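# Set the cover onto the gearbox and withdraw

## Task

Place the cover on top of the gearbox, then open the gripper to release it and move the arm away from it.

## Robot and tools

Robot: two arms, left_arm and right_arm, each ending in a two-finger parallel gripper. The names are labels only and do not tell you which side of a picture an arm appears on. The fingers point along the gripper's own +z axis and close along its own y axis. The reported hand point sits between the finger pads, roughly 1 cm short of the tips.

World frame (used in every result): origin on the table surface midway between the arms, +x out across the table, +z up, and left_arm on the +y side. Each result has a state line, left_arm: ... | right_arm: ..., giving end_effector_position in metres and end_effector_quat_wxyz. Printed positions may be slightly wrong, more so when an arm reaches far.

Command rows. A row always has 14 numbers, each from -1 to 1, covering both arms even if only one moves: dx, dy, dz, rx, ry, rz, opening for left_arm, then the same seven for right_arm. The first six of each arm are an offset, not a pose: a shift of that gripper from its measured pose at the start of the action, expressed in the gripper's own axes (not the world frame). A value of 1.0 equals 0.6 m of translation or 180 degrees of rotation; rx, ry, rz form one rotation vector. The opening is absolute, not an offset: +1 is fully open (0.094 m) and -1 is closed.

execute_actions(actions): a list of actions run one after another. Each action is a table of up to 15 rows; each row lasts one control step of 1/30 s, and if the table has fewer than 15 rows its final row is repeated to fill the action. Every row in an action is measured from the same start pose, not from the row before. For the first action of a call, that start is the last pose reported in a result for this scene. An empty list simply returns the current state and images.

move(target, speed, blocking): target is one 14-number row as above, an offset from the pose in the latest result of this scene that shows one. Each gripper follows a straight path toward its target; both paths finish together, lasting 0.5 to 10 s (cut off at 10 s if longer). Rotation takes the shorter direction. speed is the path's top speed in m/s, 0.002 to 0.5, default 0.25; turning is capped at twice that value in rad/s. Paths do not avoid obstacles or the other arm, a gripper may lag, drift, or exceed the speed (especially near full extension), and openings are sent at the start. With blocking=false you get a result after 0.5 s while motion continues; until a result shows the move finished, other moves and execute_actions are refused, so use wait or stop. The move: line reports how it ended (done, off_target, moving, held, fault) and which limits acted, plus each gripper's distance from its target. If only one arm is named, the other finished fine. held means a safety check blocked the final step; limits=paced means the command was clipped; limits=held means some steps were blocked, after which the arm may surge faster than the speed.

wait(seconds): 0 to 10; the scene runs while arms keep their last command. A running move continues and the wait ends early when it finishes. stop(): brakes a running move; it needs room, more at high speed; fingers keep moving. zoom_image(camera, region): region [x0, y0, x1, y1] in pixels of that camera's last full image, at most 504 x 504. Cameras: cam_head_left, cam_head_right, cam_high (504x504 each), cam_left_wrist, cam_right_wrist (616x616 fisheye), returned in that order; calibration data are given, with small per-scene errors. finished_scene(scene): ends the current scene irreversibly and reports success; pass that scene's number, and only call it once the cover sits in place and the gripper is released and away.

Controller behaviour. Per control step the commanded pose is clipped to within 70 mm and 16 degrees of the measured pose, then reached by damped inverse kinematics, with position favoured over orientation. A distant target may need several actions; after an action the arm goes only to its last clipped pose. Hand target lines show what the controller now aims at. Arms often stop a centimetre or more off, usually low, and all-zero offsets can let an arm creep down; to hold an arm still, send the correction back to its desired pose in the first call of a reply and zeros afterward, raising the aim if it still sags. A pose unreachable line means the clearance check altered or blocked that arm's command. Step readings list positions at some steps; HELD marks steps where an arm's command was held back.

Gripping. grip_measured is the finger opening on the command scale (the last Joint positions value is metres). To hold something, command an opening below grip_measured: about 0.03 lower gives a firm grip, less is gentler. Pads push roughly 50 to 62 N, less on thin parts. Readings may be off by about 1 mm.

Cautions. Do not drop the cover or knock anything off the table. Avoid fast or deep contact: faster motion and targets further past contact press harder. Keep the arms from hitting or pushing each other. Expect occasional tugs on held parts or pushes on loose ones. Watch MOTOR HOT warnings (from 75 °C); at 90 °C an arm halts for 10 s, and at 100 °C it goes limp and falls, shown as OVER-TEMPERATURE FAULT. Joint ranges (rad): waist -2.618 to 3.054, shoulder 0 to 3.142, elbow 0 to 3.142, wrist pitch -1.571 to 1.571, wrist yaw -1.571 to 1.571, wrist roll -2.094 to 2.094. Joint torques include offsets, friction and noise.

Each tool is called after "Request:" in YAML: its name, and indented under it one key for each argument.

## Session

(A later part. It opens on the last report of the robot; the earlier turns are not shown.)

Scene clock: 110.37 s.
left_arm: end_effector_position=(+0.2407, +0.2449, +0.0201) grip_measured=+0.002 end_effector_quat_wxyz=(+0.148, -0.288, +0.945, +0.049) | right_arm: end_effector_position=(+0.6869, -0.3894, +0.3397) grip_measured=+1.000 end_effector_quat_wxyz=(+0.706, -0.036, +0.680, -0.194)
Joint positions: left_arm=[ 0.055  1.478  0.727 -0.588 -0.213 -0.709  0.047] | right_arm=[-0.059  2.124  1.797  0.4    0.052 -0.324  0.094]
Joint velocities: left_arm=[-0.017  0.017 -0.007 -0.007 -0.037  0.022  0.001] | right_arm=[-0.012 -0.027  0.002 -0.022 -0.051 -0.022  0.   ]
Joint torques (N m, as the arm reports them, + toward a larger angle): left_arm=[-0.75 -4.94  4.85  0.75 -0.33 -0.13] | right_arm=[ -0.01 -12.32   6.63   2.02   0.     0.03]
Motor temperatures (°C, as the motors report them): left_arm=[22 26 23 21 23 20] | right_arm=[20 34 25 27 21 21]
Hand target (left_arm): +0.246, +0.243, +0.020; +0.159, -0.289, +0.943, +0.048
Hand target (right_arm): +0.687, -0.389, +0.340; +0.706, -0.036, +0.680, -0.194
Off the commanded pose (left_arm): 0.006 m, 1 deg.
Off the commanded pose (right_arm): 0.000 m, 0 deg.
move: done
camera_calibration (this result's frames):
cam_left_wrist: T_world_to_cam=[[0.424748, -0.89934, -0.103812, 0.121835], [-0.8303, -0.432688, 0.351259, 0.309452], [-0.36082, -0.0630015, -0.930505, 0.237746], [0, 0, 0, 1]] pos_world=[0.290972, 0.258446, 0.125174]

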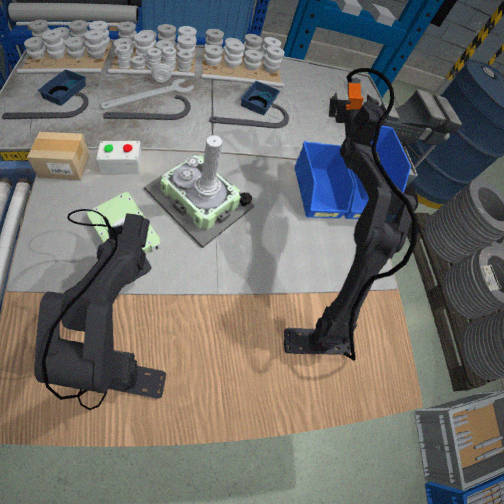

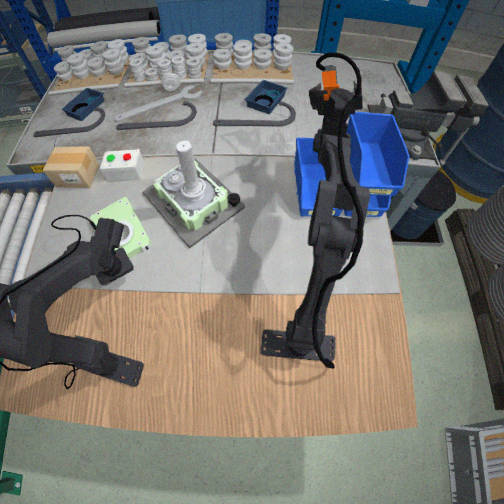

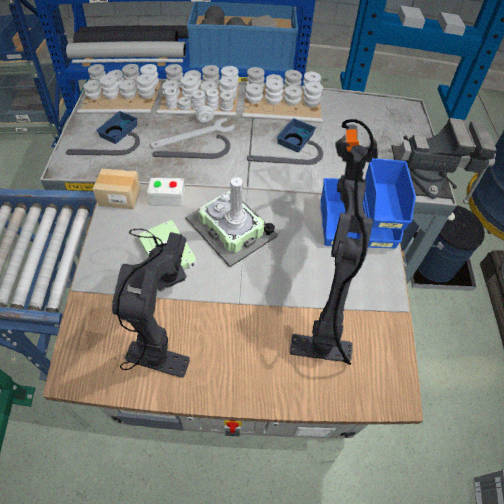

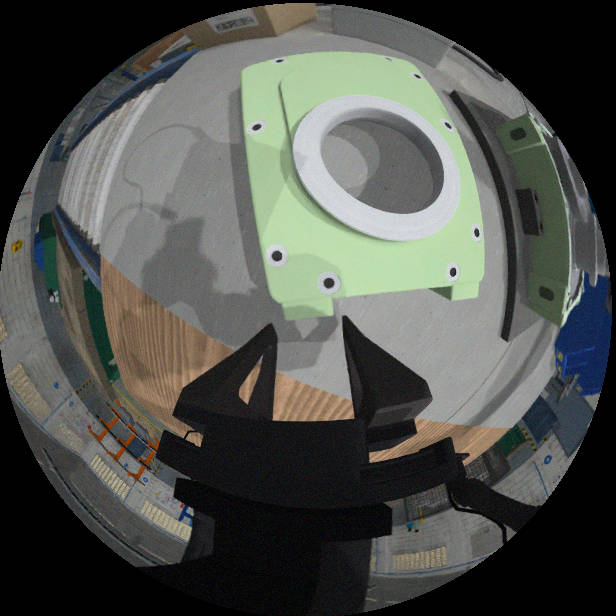

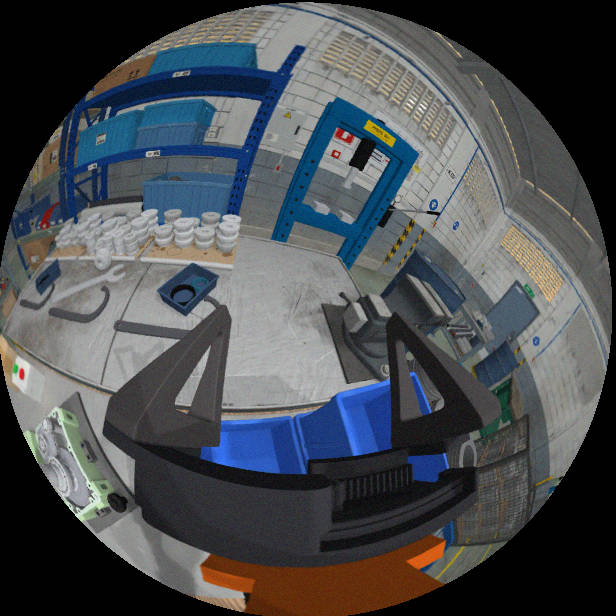

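Request:
move:
  target: [-0.035,0,0.016,0,0,0,-0.2,0,0,0,0,0,0,1]
  speed: 0.04

Request:
execute_actions:
  actions:
    - [[-0.005,0,0,0,0,0,-0.6,0,0,0,0,0,0,1]]
    - [[0,0,0,0,0,0,-0.6,0,0,0,0,0,0,1]]

Scene clock: 115.87 s.
left_arm: end_effector_position=(+0.2439, +0.2529, +0.0141) grip_measured=-0.198 end_effector_quat_wxyz=(+0.128, -0.284, +0.949, +0.050) | right_arm: end_effector_position=(+0.6869, -0.3894, +0.3397) grip_measured=+1.000 end_effector_quat_wxyz=(+0.706, -0.036, +0.680, -0.194)
Joint positions: left_arm=[ 0.1    1.528  0.755 -0.595 -0.19  -0.66   0.038] | right_arm=[-0.059  2.124  1.797  0.4    0.052 -0.324  0.094]
Joint velocities: left_arm=[-0.007 -0.007 -0.007 -0.051  0.095 -0.037 -0.   ] | right_arm=[-0.002 -0.012 -0.002  0.007 -0.037  0.022  0.   ]
Joint torques (N m, as the arm reports them, + toward a larger angle): left_arm=[ 1.22 -4.21  7.04  0.77 -0.28  0.07] | right_arm=[  0.   -12.35   6.62   2.02  -0.01   0.03]
Motor temperatures (°C, as the motors report them): left_arm=[22 25 22 21 23 20] | right_arm=[20 34 25 28 21 21]
Hand target (left_arm): +0.259, +0.257, +0.018; +0.148, -0.288, +0.945, +0.049
Hand target (right_arm): +0.687, -0.389, +0.340; +0.706, -0.036, +0.680, -0.194
Off the commanded pose (left_arm): 0.017 m, 2 deg.
Off the commanded pose (right_arm): 0.000 m, 0 deg.
move: off_target (left_arm)
camera_calibration (this result's frames):
cam_left_wrist: T_world_to_cam=[[0.414168, -0.903075, -0.11367, 0.130709], [-0.818825, -0.424209, 0.386745, 0.312198], [-0.39748, -0.0671014, -0.915154, 0.243589], [0, 0, 0, 1]] pos_world=[0.298322, 0.266823, 0.117038]

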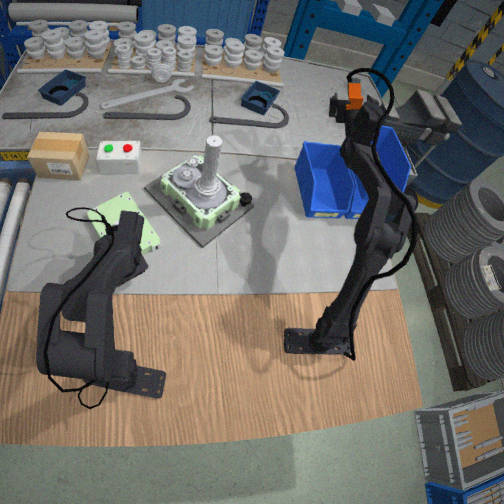

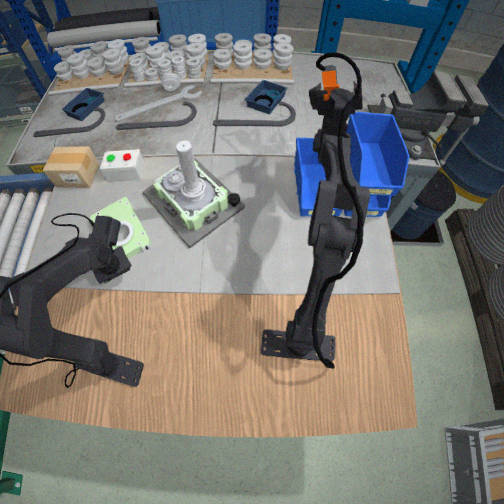

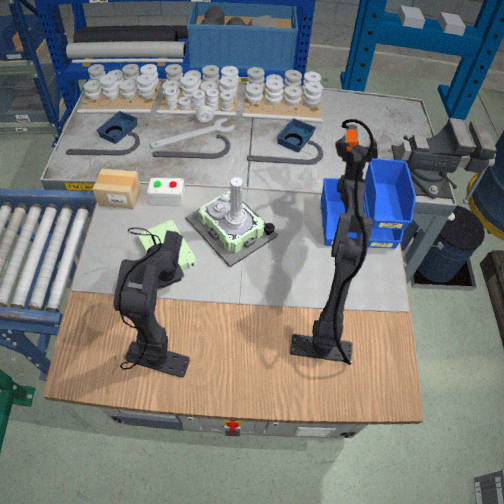

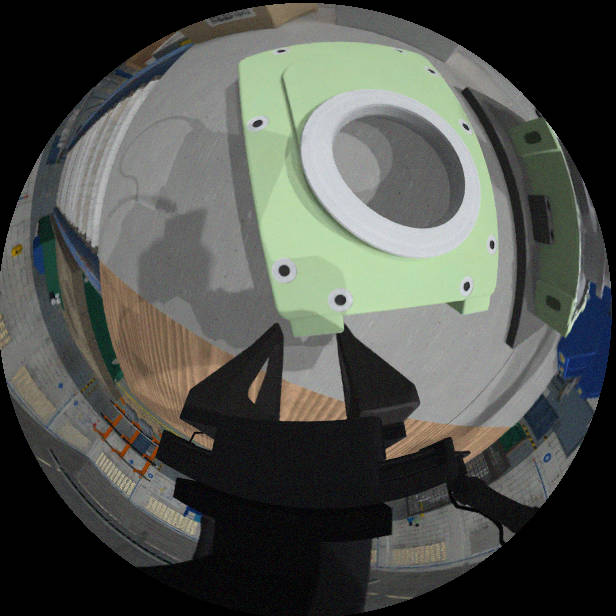

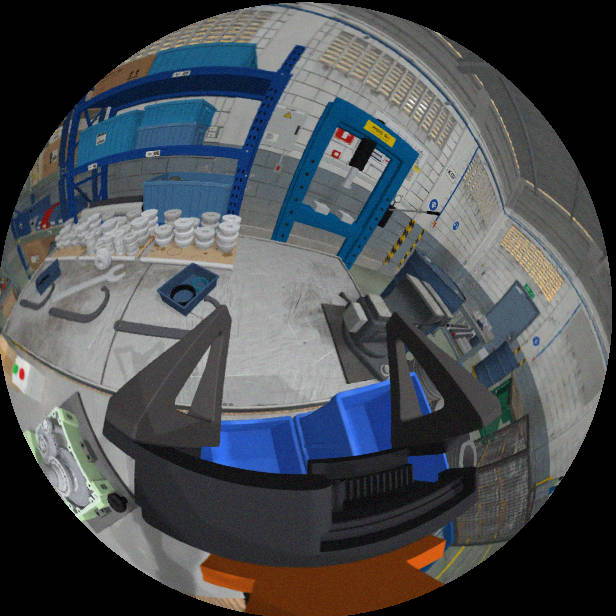

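Scene clock: 116.87 s.
left_arm: end_effector_position=(+0.2438, +0.2522, +0.0139) grip_measured=-0.598 end_effector_quat_wxyz=(+0.128, -0.284, +0.949, +0.049) | right_arm: end_effector_position=(+0.6869, -0.3894, +0.3397) grip_measured=+1.000 end_effector_quat_wxyz=(+0.706, -0.036, +0.680, -0.194)
Joint positions: left_arm=[ 0.1    1.528  0.755 -0.596 -0.186 -0.66   0.019] | right_arm=[-0.059  2.124  1.797  0.4    0.052 -0.324  0.094]
Joint velocities: left_arm=[ 0.002  0.017 -0.022 -0.051 -0.051  0.066  0.   ] | right_arm=[-0.007  0.007 -0.007 -0.051  0.037 -0.007  0.   ]
Joint torques (N m, as the arm reports them, + toward a larger angle): left_arm=[ 0.08 -5.79  4.97  0.45 -0.17  0.  ] | right_arm=[ -0.02 -12.33   6.64   2.02   0.     0.04]
Motor temperatures (°C, as the motors report them): left_arm=[22 25 22 21 23 20] | right_arm=[20 34 25 28 21 21]
Hand target (left_arm): +0.244, +0.252, +0.014; +0.128, -0.284, +0.949, +0.049
Hand target (right_arm): +0.687, -0.389, +0.340; +0.706, -0.036, +0.680, -0.194
Off the commanded pose (left_arm): 0.000 m, 0 deg.
Off the commanded pose (right_arm): 0.000 m, 0 deg.
Step readings (end_effector_position; steps 1 to 15: 1st action; 16 to 30: 2nd action):
0: left_arm (+0.2439, +0.2529, +0.0141) | right_arm (+0.6869, -0.3894, +0.3397)
1: left_arm (+0.2438, +0.2524, +0.0140) | right_arm (+0.6869, -0.3894, +0.3397)
2: left_arm (+0.2438, +0.2522, +0.0139) | right_arm (+0.6869, -0.3894, +0.3397)
4: left_arm (+0.2438, +0.2522, +0.0139) | right_arm (+0.6869, -0.3894, +0.3397)
8: left_arm (+0.2438, +0.2522, +0.0139) | right_arm (+0.6869, -0.3894, +0.3397)
15: left_arm (+0.2438, +0.2522, +0.0139) | right_arm (+0.6869, -0.3894, +0.3397)
16: left_arm (+0.2438, +0.2522, +0.0139) | right_arm (+0.6869, -0.3894, +0.3397)
17: left_arm (+0.2438, +0.2522, +0.0139) | right_arm (+0.6869, -0.3894, +0.3397)
19: left_arm (+0.2438, +0.2522, +0.0139) | right_arm (+0.6869, -0.3894, +0.3397)
23: left_arm (+0.2438, +0.2522, +0.0139) | right_arm (+0.6869, -0.3894, +0.3397)
30: end_effector_position above
camera_calibration (this result's frames):
cam_left_wrist: T_world_to_cam=[[0.413318, -0.903878, -0.110331, 0.130456], [-0.818879, -0.421946, 0.3891, 0.31125], [-0.398252, -0.0704741, -0.914565, 0.244375], [0, 0, 0, 1]] pos_world=[0.298279, 0.266469, 0.116783]

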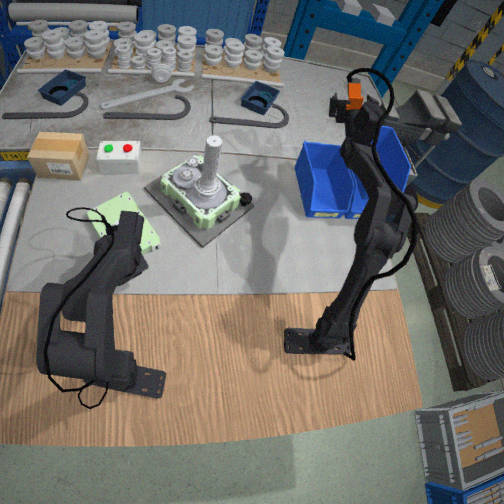

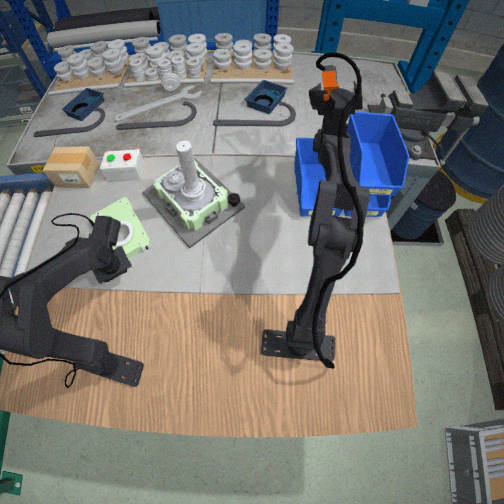

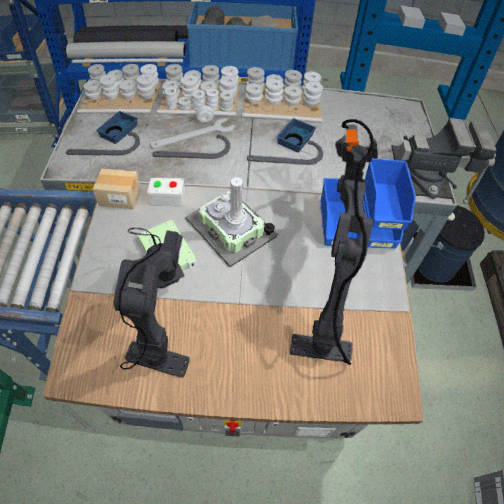

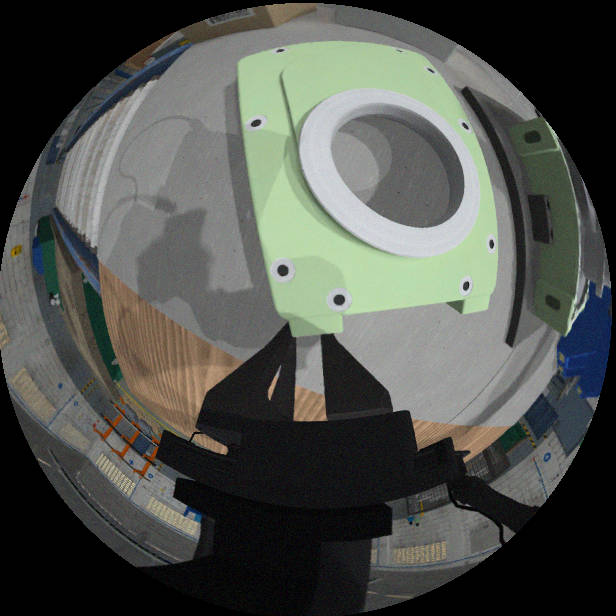

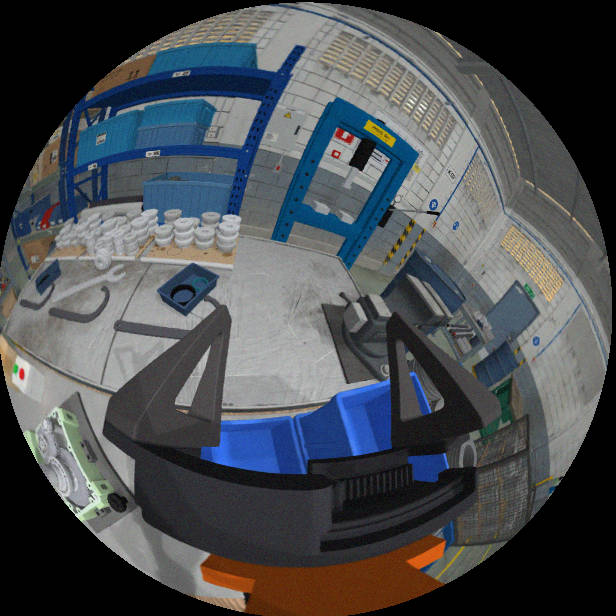

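Request:
execute_actions:
  actions:
    - [[0,0,0,0,0,0,-0.1,0,0,0,0,0,0,1]]

Request:
move:
  target: [-0.045,-0.021,0.003,0,0,0,-0.1,0,0,0,0,0,0,1]
  speed: 0.04

Scene clock: 121.00 s.
left_arm: end_effector_position=(+0.2438, +0.2523, +0.0140) grip_measured=-0.103 end_effector_quat_wxyz=(+0.128, -0.284, +0.949, +0.049) | right_arm: end_effector_position=(+0.6869, -0.3894, +0.3397) grip_measured=+1.000 end_effector_quat_wxyz=(+0.706, -0.036, +0.680, -0.194)
Joint positions: left_arm=[ 0.1    1.528  0.755 -0.596 -0.187 -0.66   0.042] | right_arm=[-0.059  2.124  1.797  0.4    0.052 -0.324  0.094]
Joint velocities: left_arm=[-0.002 -0.027  0.002  0.066 -0.007  0.051 -0.   ] | right_arm=[-0.012  0.007 -0.002 -0.066  0.037  0.022  0.   ]
Joint torques (N m, as the arm reports them, + toward a larger angle): left_arm=[ 0.01 -5.77  4.98  0.44 -0.16  0.01] | right_arm=[ -0.02 -12.34   6.61   2.02   0.     0.04]
Motor temperatures (°C, as the motors report them): left_arm=[22 25 22 21 23 20] | right_arm=[20 34 25 28 21 21]
Hand target (left_arm): +0.244, +0.252, +0.014; +0.128, -0.284, +0.949, +0.049
Hand target (right_arm): +0.687, -0.389, +0.340; +0.706, -0.036, +0.680, -0.194
Off the commanded pose (left_arm): 0.000 m, 0 deg.
Off the commanded pose (right_arm): 0.000 m, 0 deg.
Step readings (end_effector_position):
0: left_arm (+0.2438, +0.2522, +0.0139) | right_arm (+0.6869, -0.3894, +0.3397)
1: left_arm (+0.2438, +0.2522, +0.0139) | right_arm (+0.6869, -0.3894, +0.3397)
2: left_arm (+0.2438, +0.2522, +0.0139) | right_arm (+0.6869, -0.3894, +0.3397)
4: left_arm (+0.2438, +0.2522, +0.0139) | right_arm (+0.6869, -0.3894, +0.3397)
8: left_arm (+0.2438, +0.2523, +0.0140) | right_arm (+0.6869, -0.3894, +0.3397)
15: end_effector_position above
camera_calibration (this result's frames):
cam_left_wrist: T_world_to_cam=[[0.413465, -0.903732, -0.110973, 0.130513], [-0.818843, -0.42236, 0.388726, 0.311404], [-0.398175, -0.0698548, -0.914646, 0.244236], [0, 0, 0, 1]] pos_world=[0.298277, 0.266534, 0.116822]

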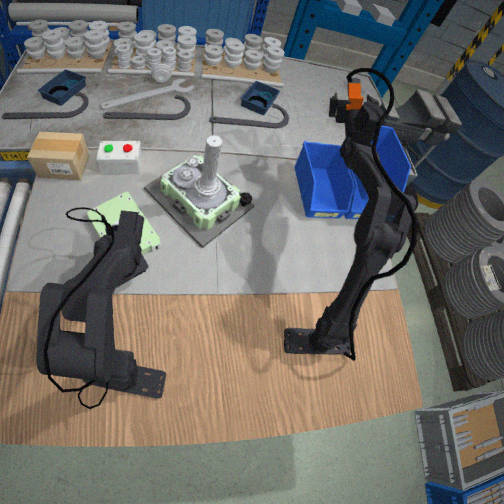

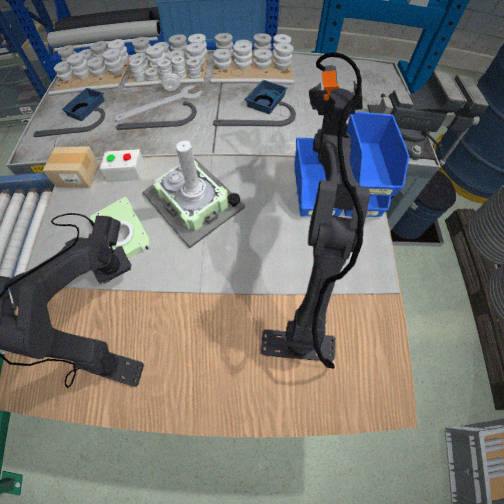

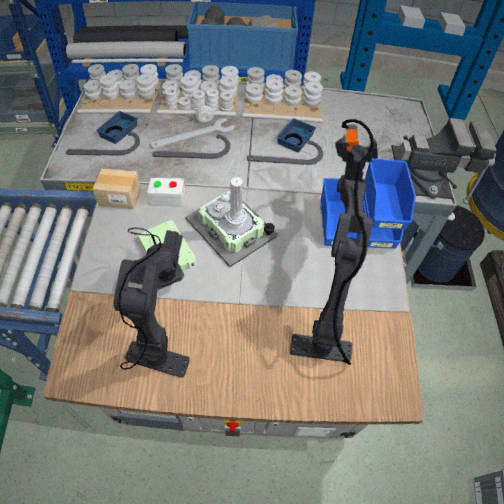

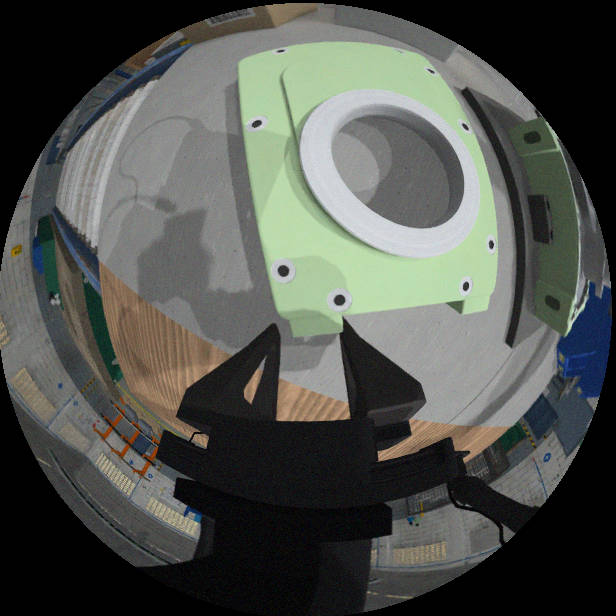

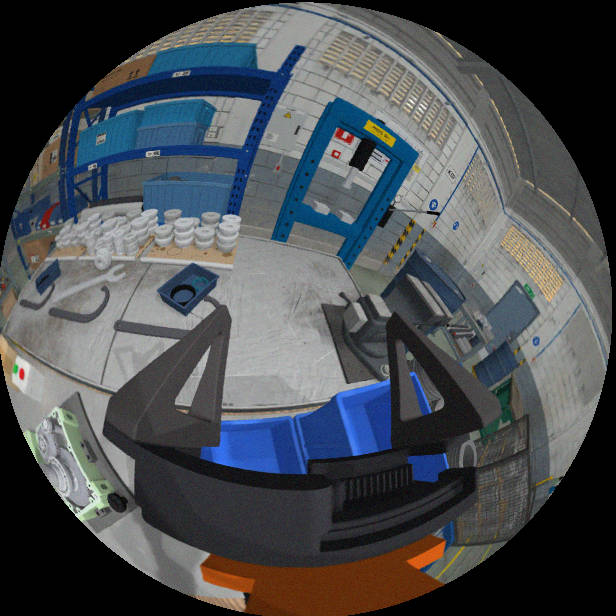

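Scene clock: 122.00 s.
left_arm: end_effector_position=(+0.2554, +0.2507, +0.0145) grip_measured=-0.102 end_effector_quat_wxyz=(+0.104, -0.278, +0.954, +0.051) | right_arm: end_effector_position=(+0.6869, -0.3894, +0.3397) grip_measured=+1.000 end_effector_quat_wxyz=(+0.706, -0.036, +0.680, -0.194)
Joint positions: left_arm=[ 0.108  1.607  0.847 -0.653 -0.171 -0.643  0.042] | right_arm=[-0.059  2.124  1.797  0.4    0.052 -0.324  0.094]
Joint velocities: left_arm=[ 0.007 -0.002 -0.012 -0.022  0.007 -0.051  0.   ] | right_arm=[ 0.012 -0.012  0.007  0.051  0.007  0.037  0.   ]
Joint torques (N m, as the arm reports them, + toward a larger angle): left_arm=[ 1.24 -5.48  7.07  0.67 -0.29  0.05] | right_arm=[  0.   -12.35   6.61   2.02  -0.01   0.03]
Motor temperatures (°C, as the motors report them): left_arm=[22 25 22 21 23 20] | right_arm=[20 34 25 28 21 21]
Hand target (left_arm): +0.272, +0.256, +0.020; +0.128, -0.284, +0.949, +0.049
Hand target (right_arm): +0.687, -0.389, +0.340; +0.706, -0.036, +0.680, -0.194
Off the commanded pose (left_arm): 0.019 m, 3 deg.
Off the commanded pose (right_arm): 0.000 m, 0 deg.
move: off_target (left_arm)
camera_calibration (this result's frames):
cam_left_wrist: T_world_to_cam=[[0.398242, -0.909014, -0.12287, 0.129713], [-0.803884, -0.410379, 0.430534, 0.312607], [-0.441785, -0.0726839, -0.894172, 0.260851], [0, 0, 0, 1]] pos_world=[0.314883, 0.265158, 0.114595]

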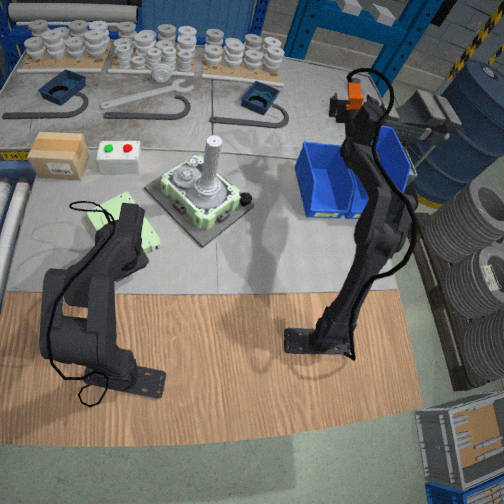

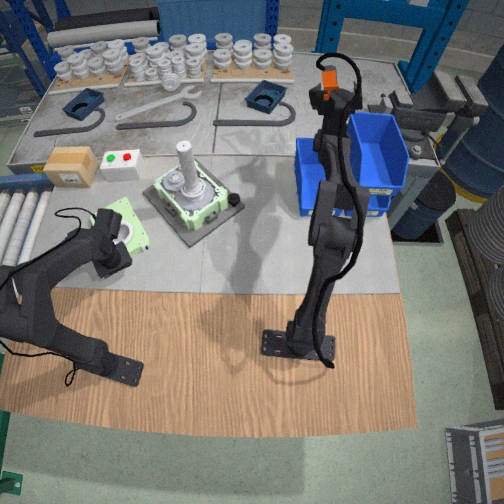

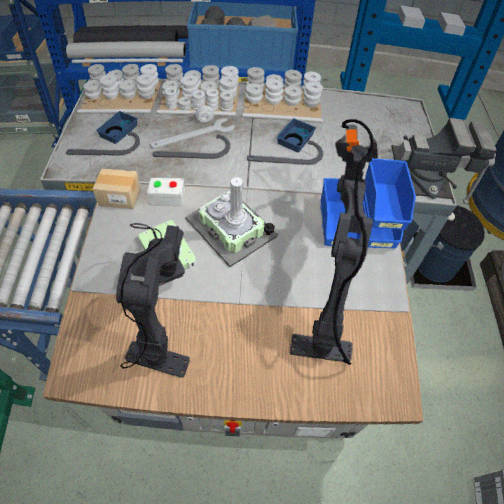

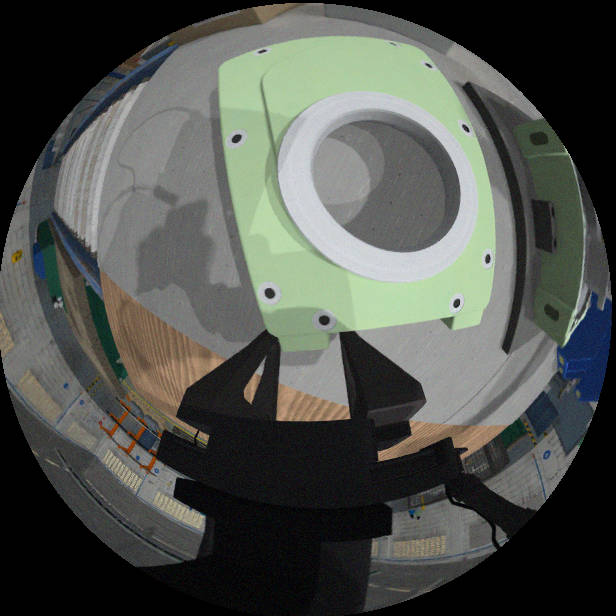

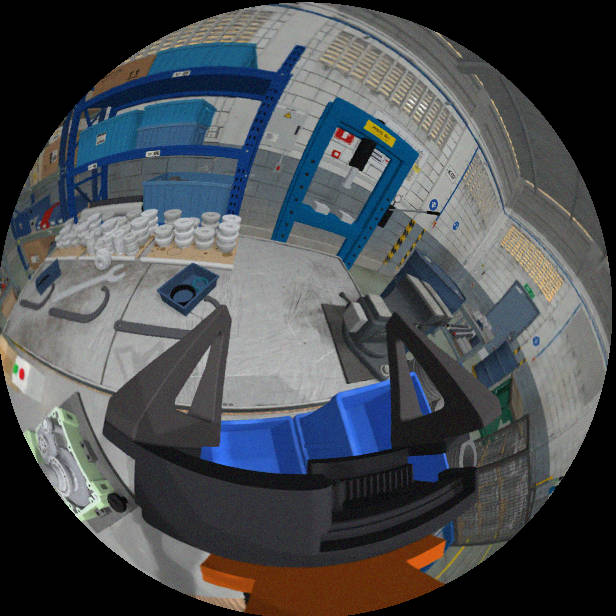

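A bit further, then close.

Request:
move:
  target: [-0.045,0.0,0.0,0,0,0,-0.1,0,0,0,0,0,0,1]
  speed: 0.04

Request:
execute_actions:
  actions:
    - [[-0.02,0,0,0,0,0,-0.6,0,0,0,0,0,0,1]]
    - [[0,0,0,0,0,0,-0.6,0,0,0,0,0,0,1]]

Scene clock: 125.33 s.
left_arm: end_effector_position=(+0.2546, +0.2506, +0.0147) grip_measured=-0.102 end_effector_quat_wxyz=(+0.066, -0.266, +0.961, +0.041) | right_arm: end_effector_position=(+0.6869, -0.3894, +0.3397) grip_measured=+1.000 end_effector_quat_wxyz=(+0.706, -0.036, +0.680, -0.194)
Joint positions: left_arm=[ 0.139  1.653  0.912 -0.731 -0.12  -0.592  0.042] | right_arm=[-0.059  2.124  1.797  0.4    0.052 -0.324  0.094]
Joint velocities: left_arm=[0.022 0.002 0.017 0.022 0.037 0.022 0.001] | right_arm=[-0.017  0.002 -0.017  0.007  0.037 -0.022  0.   ]
Joint torques (N m, as the arm reports them, + toward a larger angle): left_arm=[ 1.88 -6.16  7.35  0.71 -0.63 -0.04] | right_arm=[ -0.01 -12.32   6.62   2.02   0.     0.02]
Motor temperatures (°C, as the motors report them): left_arm=[22 25 22 21 23 20] | right_arm=[20 34 25 28 21 21]
Hand target (left_arm): +0.277, +0.264, +0.022; +0.104, -0.278, +0.953, +0.051
Hand target (right_arm): +0.687, -0.389, +0.340; +0.706, -0.036, +0.680, -0.194
Off the commanded pose (left_arm): 0.028 m, 5 deg.
Off the commanded pose (right_arm): 0.000 m, 0 deg.
move: off_target (left_arm)
camera_calibration (this result's frames):
cam_left_wrist: T_world_to_cam=[[0.366195, -0.923533, -0.113961, 0.141674], [-0.78119, -0.371651, 0.501615, 0.295269], [-0.505612, -0.0946641, -0.857552, 0.281868], [0, 0, 0, 1]] pos_world=[0.321297, 0.26726, 0.109751]

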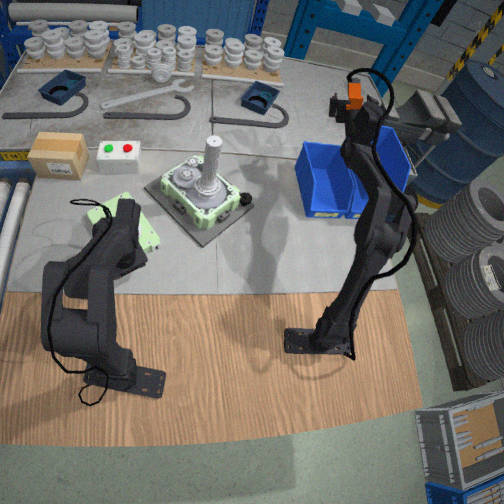

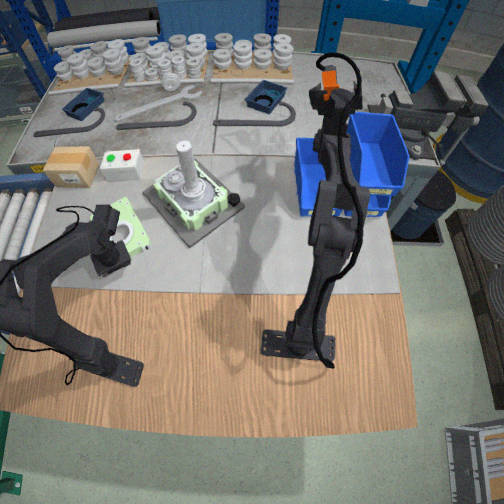

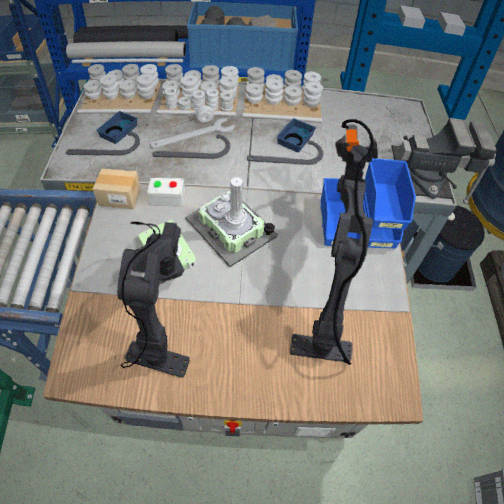

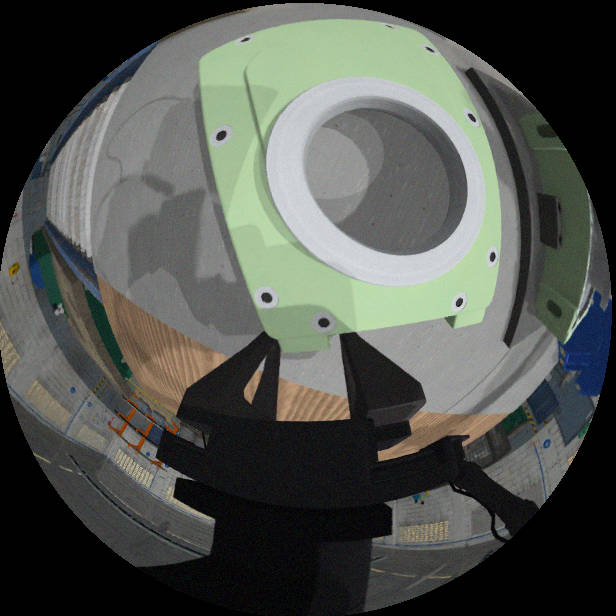

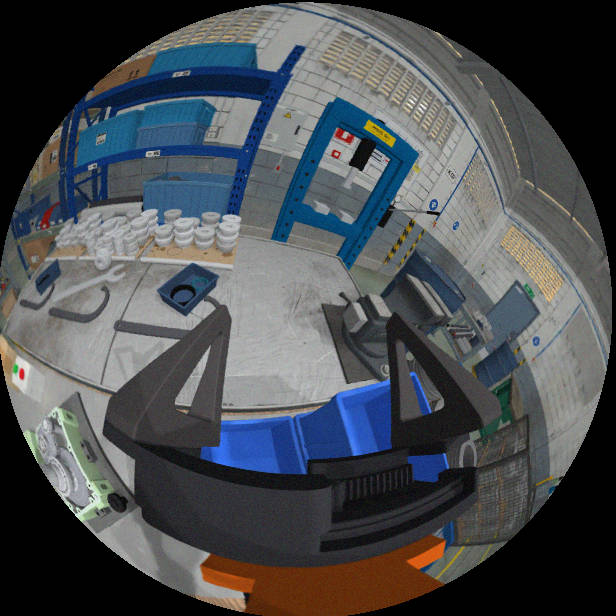

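Scene clock: 126.33 s.
left_arm: end_effector_position=(+0.2561, +0.2497, +0.0142) grip_measured=-0.436 end_effector_quat_wxyz=(+0.058, -0.266, +0.962, +0.033) | right_arm: end_effector_position=(+0.6869, -0.3894, +0.3397) grip_measured=+1.000 end_effector_quat_wxyz=(+0.706, -0.036, +0.680, -0.194)
Joint positions: left_arm=[ 0.149  1.667  0.928 -0.742 -0.098 -0.585  0.026] | right_arm=[-0.059  2.124  1.797  0.4    0.052 -0.324  0.094]
Joint velocities: left_arm=[ 0.007  0.017 -0.012  0.007 -0.081 -0.066  0.001] | right_arm=[ 0.002 -0.002  0.012  0.051 -0.037  0.007  0.   ]
Joint torques (N m, as the arm reports them, + toward a larger angle): left_arm=[ 0.   -7.03  4.95  0.25 -0.11 -0.02] | right_arm=[  0.01 -12.33   6.6    2.02   0.     0.03]
Motor temperatures (°C, as the motors report them): left_arm=[22 25 22 21 23 20] | right_arm=[20 34 25 28 21 21]
Hand target (left_arm): +0.256, +0.250, +0.014; +0.058, -0.266, +0.962, +0.033
Hand target (right_arm): +0.687, -0.389, +0.340; +0.706, -0.036, +0.680, -0.194
Off the commanded pose (left_arm): 0.000 m, 0 deg.
Off the commanded pose (right_arm): 0.000 m, 0 deg.
Step readings (end_effector_position; steps 1 to 15: 1st action; 16 to 30: 2nd action):
0: left_arm (+0.2546, +0.2506, +0.0147) | right_arm (+0.6869, -0.3894, +0.3397)
1: left_arm (+0.2542, +0.2503, +0.0144) | right_arm (+0.6869, -0.3894, +0.3397)
2: left_arm (+0.2544, +0.2495, +0.0140) | right_arm (+0.6869, -0.3894, +0.3397)
4: left_arm (+0.2562, +0.2500, +0.0142) | right_arm (+0.6869, -0.3894, +0.3397)
8: left_arm (+0.2561, +0.2499, +0.0142) | right_arm (+0.6869, -0.3894, +0.3397)
15: left_arm (+0.2561, +0.2499, +0.0142) | right_arm (+0.6869, -0.3894, +0.3397)
16: left_arm (+0.2561, +0.2498, +0.0142) | right_arm (+0.6869, -0.3894, +0.3397)
17: left_arm (+0.2561, +0.2497, +0.0142) | right_arm (+0.6869, -0.3894, +0.3397)
19: left_arm (+0.2561, +0.2497, +0.0142) | right_arm (+0.6869, -0.3894, +0.3397)
23: left_arm (+0.2561, +0.2497, +0.0142) | right_arm (+0.6869, -0.3894, +0.3397)
30: end_effector_position above
camera_calibration (this result's frames):
cam_left_wrist: T_world_to_cam=[[0.365731, -0.9254, -0.0993794, 0.140585], [-0.775473, -0.362029, 0.517278, 0.292327], [-0.514667, -0.112119, -0.850028, 0.288694], [0, 0, 0, 1]] pos_world=[0.323856, 0.268296, 0.108155]

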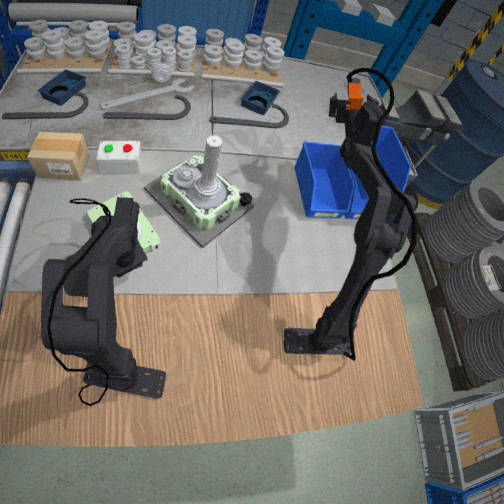

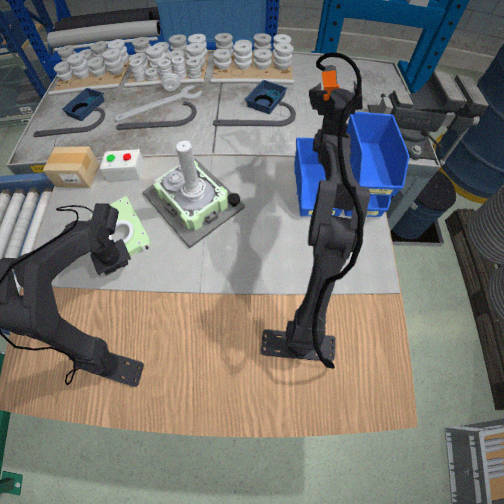

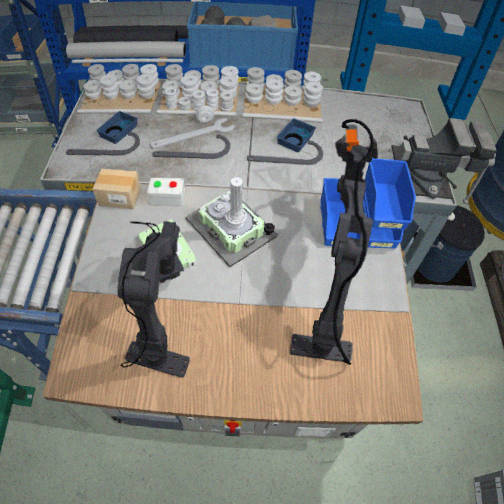

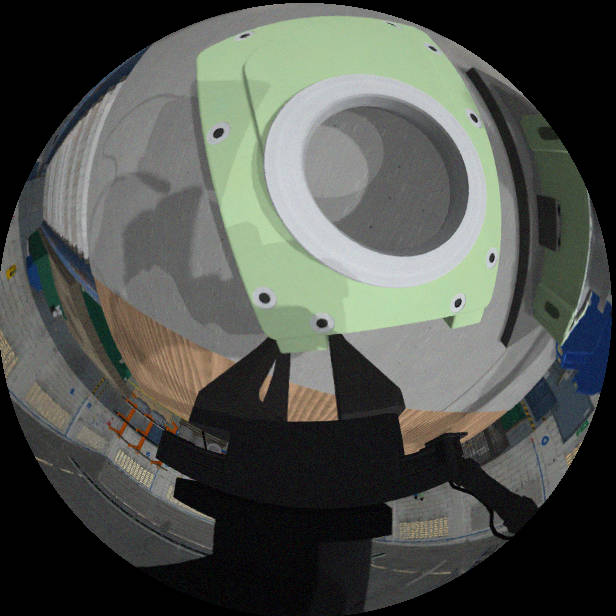

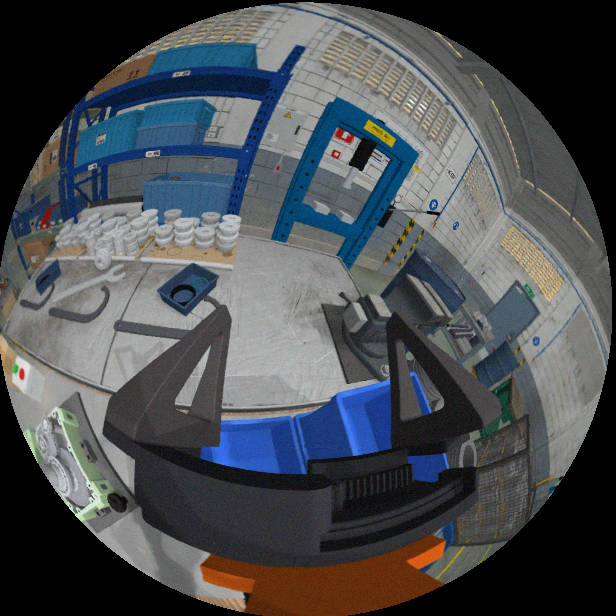

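Gripped. Test lift (cover seems heavy).

Request:
move:
  target: [-0.012,0.003,-0.09,0,-0.02,0,-0.6,0,0,0,0,0,0,1]
  speed: 0.03

Scene clock: 130.47 s.
left_arm: end_effector_position=(+0.2414, +0.2473, +0.0433) grip_measured=-0.438 end_effector_quat_wxyz=(+0.045, -0.262, +0.963, +0.038) | right_arm: end_effector_position=(+0.6869, -0.3894, +0.3397) grip_measured=+1.000 end_effector_quat_wxyz=(+0.706, -0.036, +0.680, -0.194)
Joint positions: left_arm=[ 0.136  1.589  0.974 -0.896 -0.101 -0.59   0.026] | right_arm=[-0.059  2.124  1.797  0.4    0.052 -0.324  0.094]
Joint velocities: left_arm=[-0.007 -0.022  0.007 -0.081  0.007  0.066  0.001] | right_arm=[-0.002 -0.012 -0.012  0.037 -0.066 -0.051  0.   ]
Joint torques (N m, as the arm reports them, + toward a larger angle): left_arm=[ -0.87 -11.1    8.33   0.04  -0.49  -0.14] | right_arm=[ -0.02 -12.33   6.61   2.02   0.     0.04]
Motor temperatures (°C, as the motors report them): left_arm=[22 25 22 21 23 20] | right_arm=[20 34 25 28 21 21]
Hand target (left_arm): +0.256, +0.249, +0.068; +0.088, -0.266, +0.959, +0.040
Hand target (right_arm): +0.687, -0.389, +0.340; +0.706, -0.036, +0.680, -0.194
Off the commanded pose (left_arm): 0.030 m, 5 deg.
Off the commanded pose (right_arm): 0.000 m, 0 deg.
move: off_target (left_arm)
camera_calibration (this result's frames):
cam_left_wrist: T_world_to_cam=[[0.355651, -0.927731, -0.113258, 0.150212], [-0.762619, -0.358115, 0.53867, 0.259993], [-0.5403, -0.105206, -0.83487, 0.309378], [0, 0, 0, 1]] pos_world=[0.31201, 0.265012, 0.135252]

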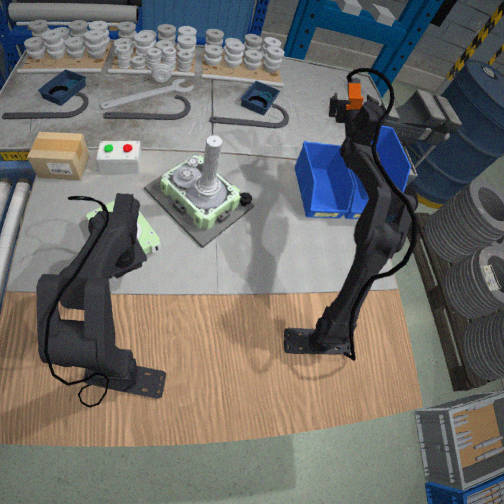

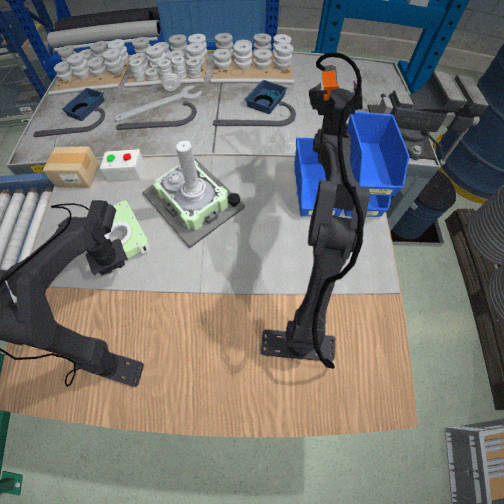

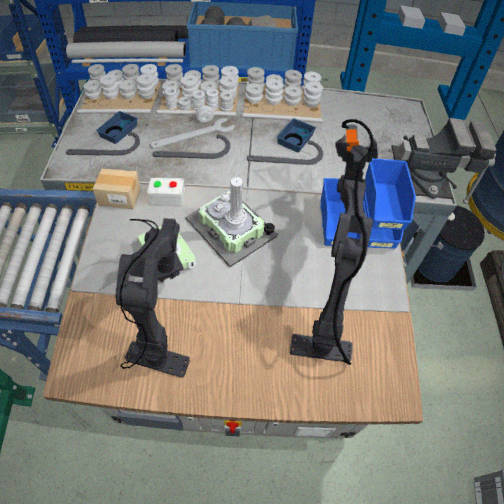

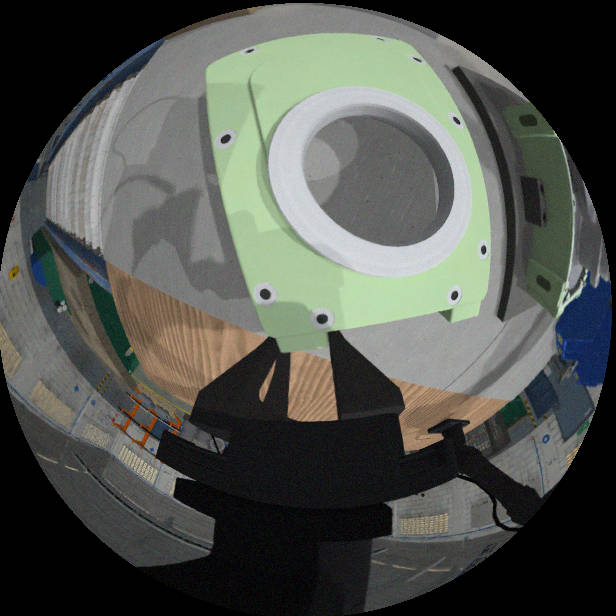

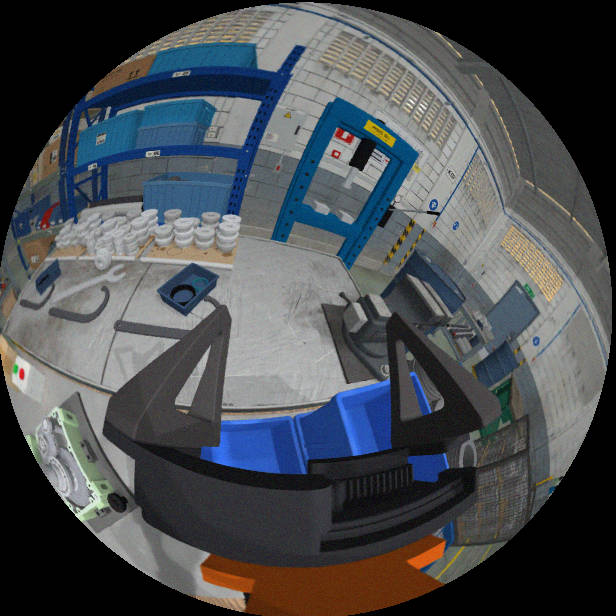

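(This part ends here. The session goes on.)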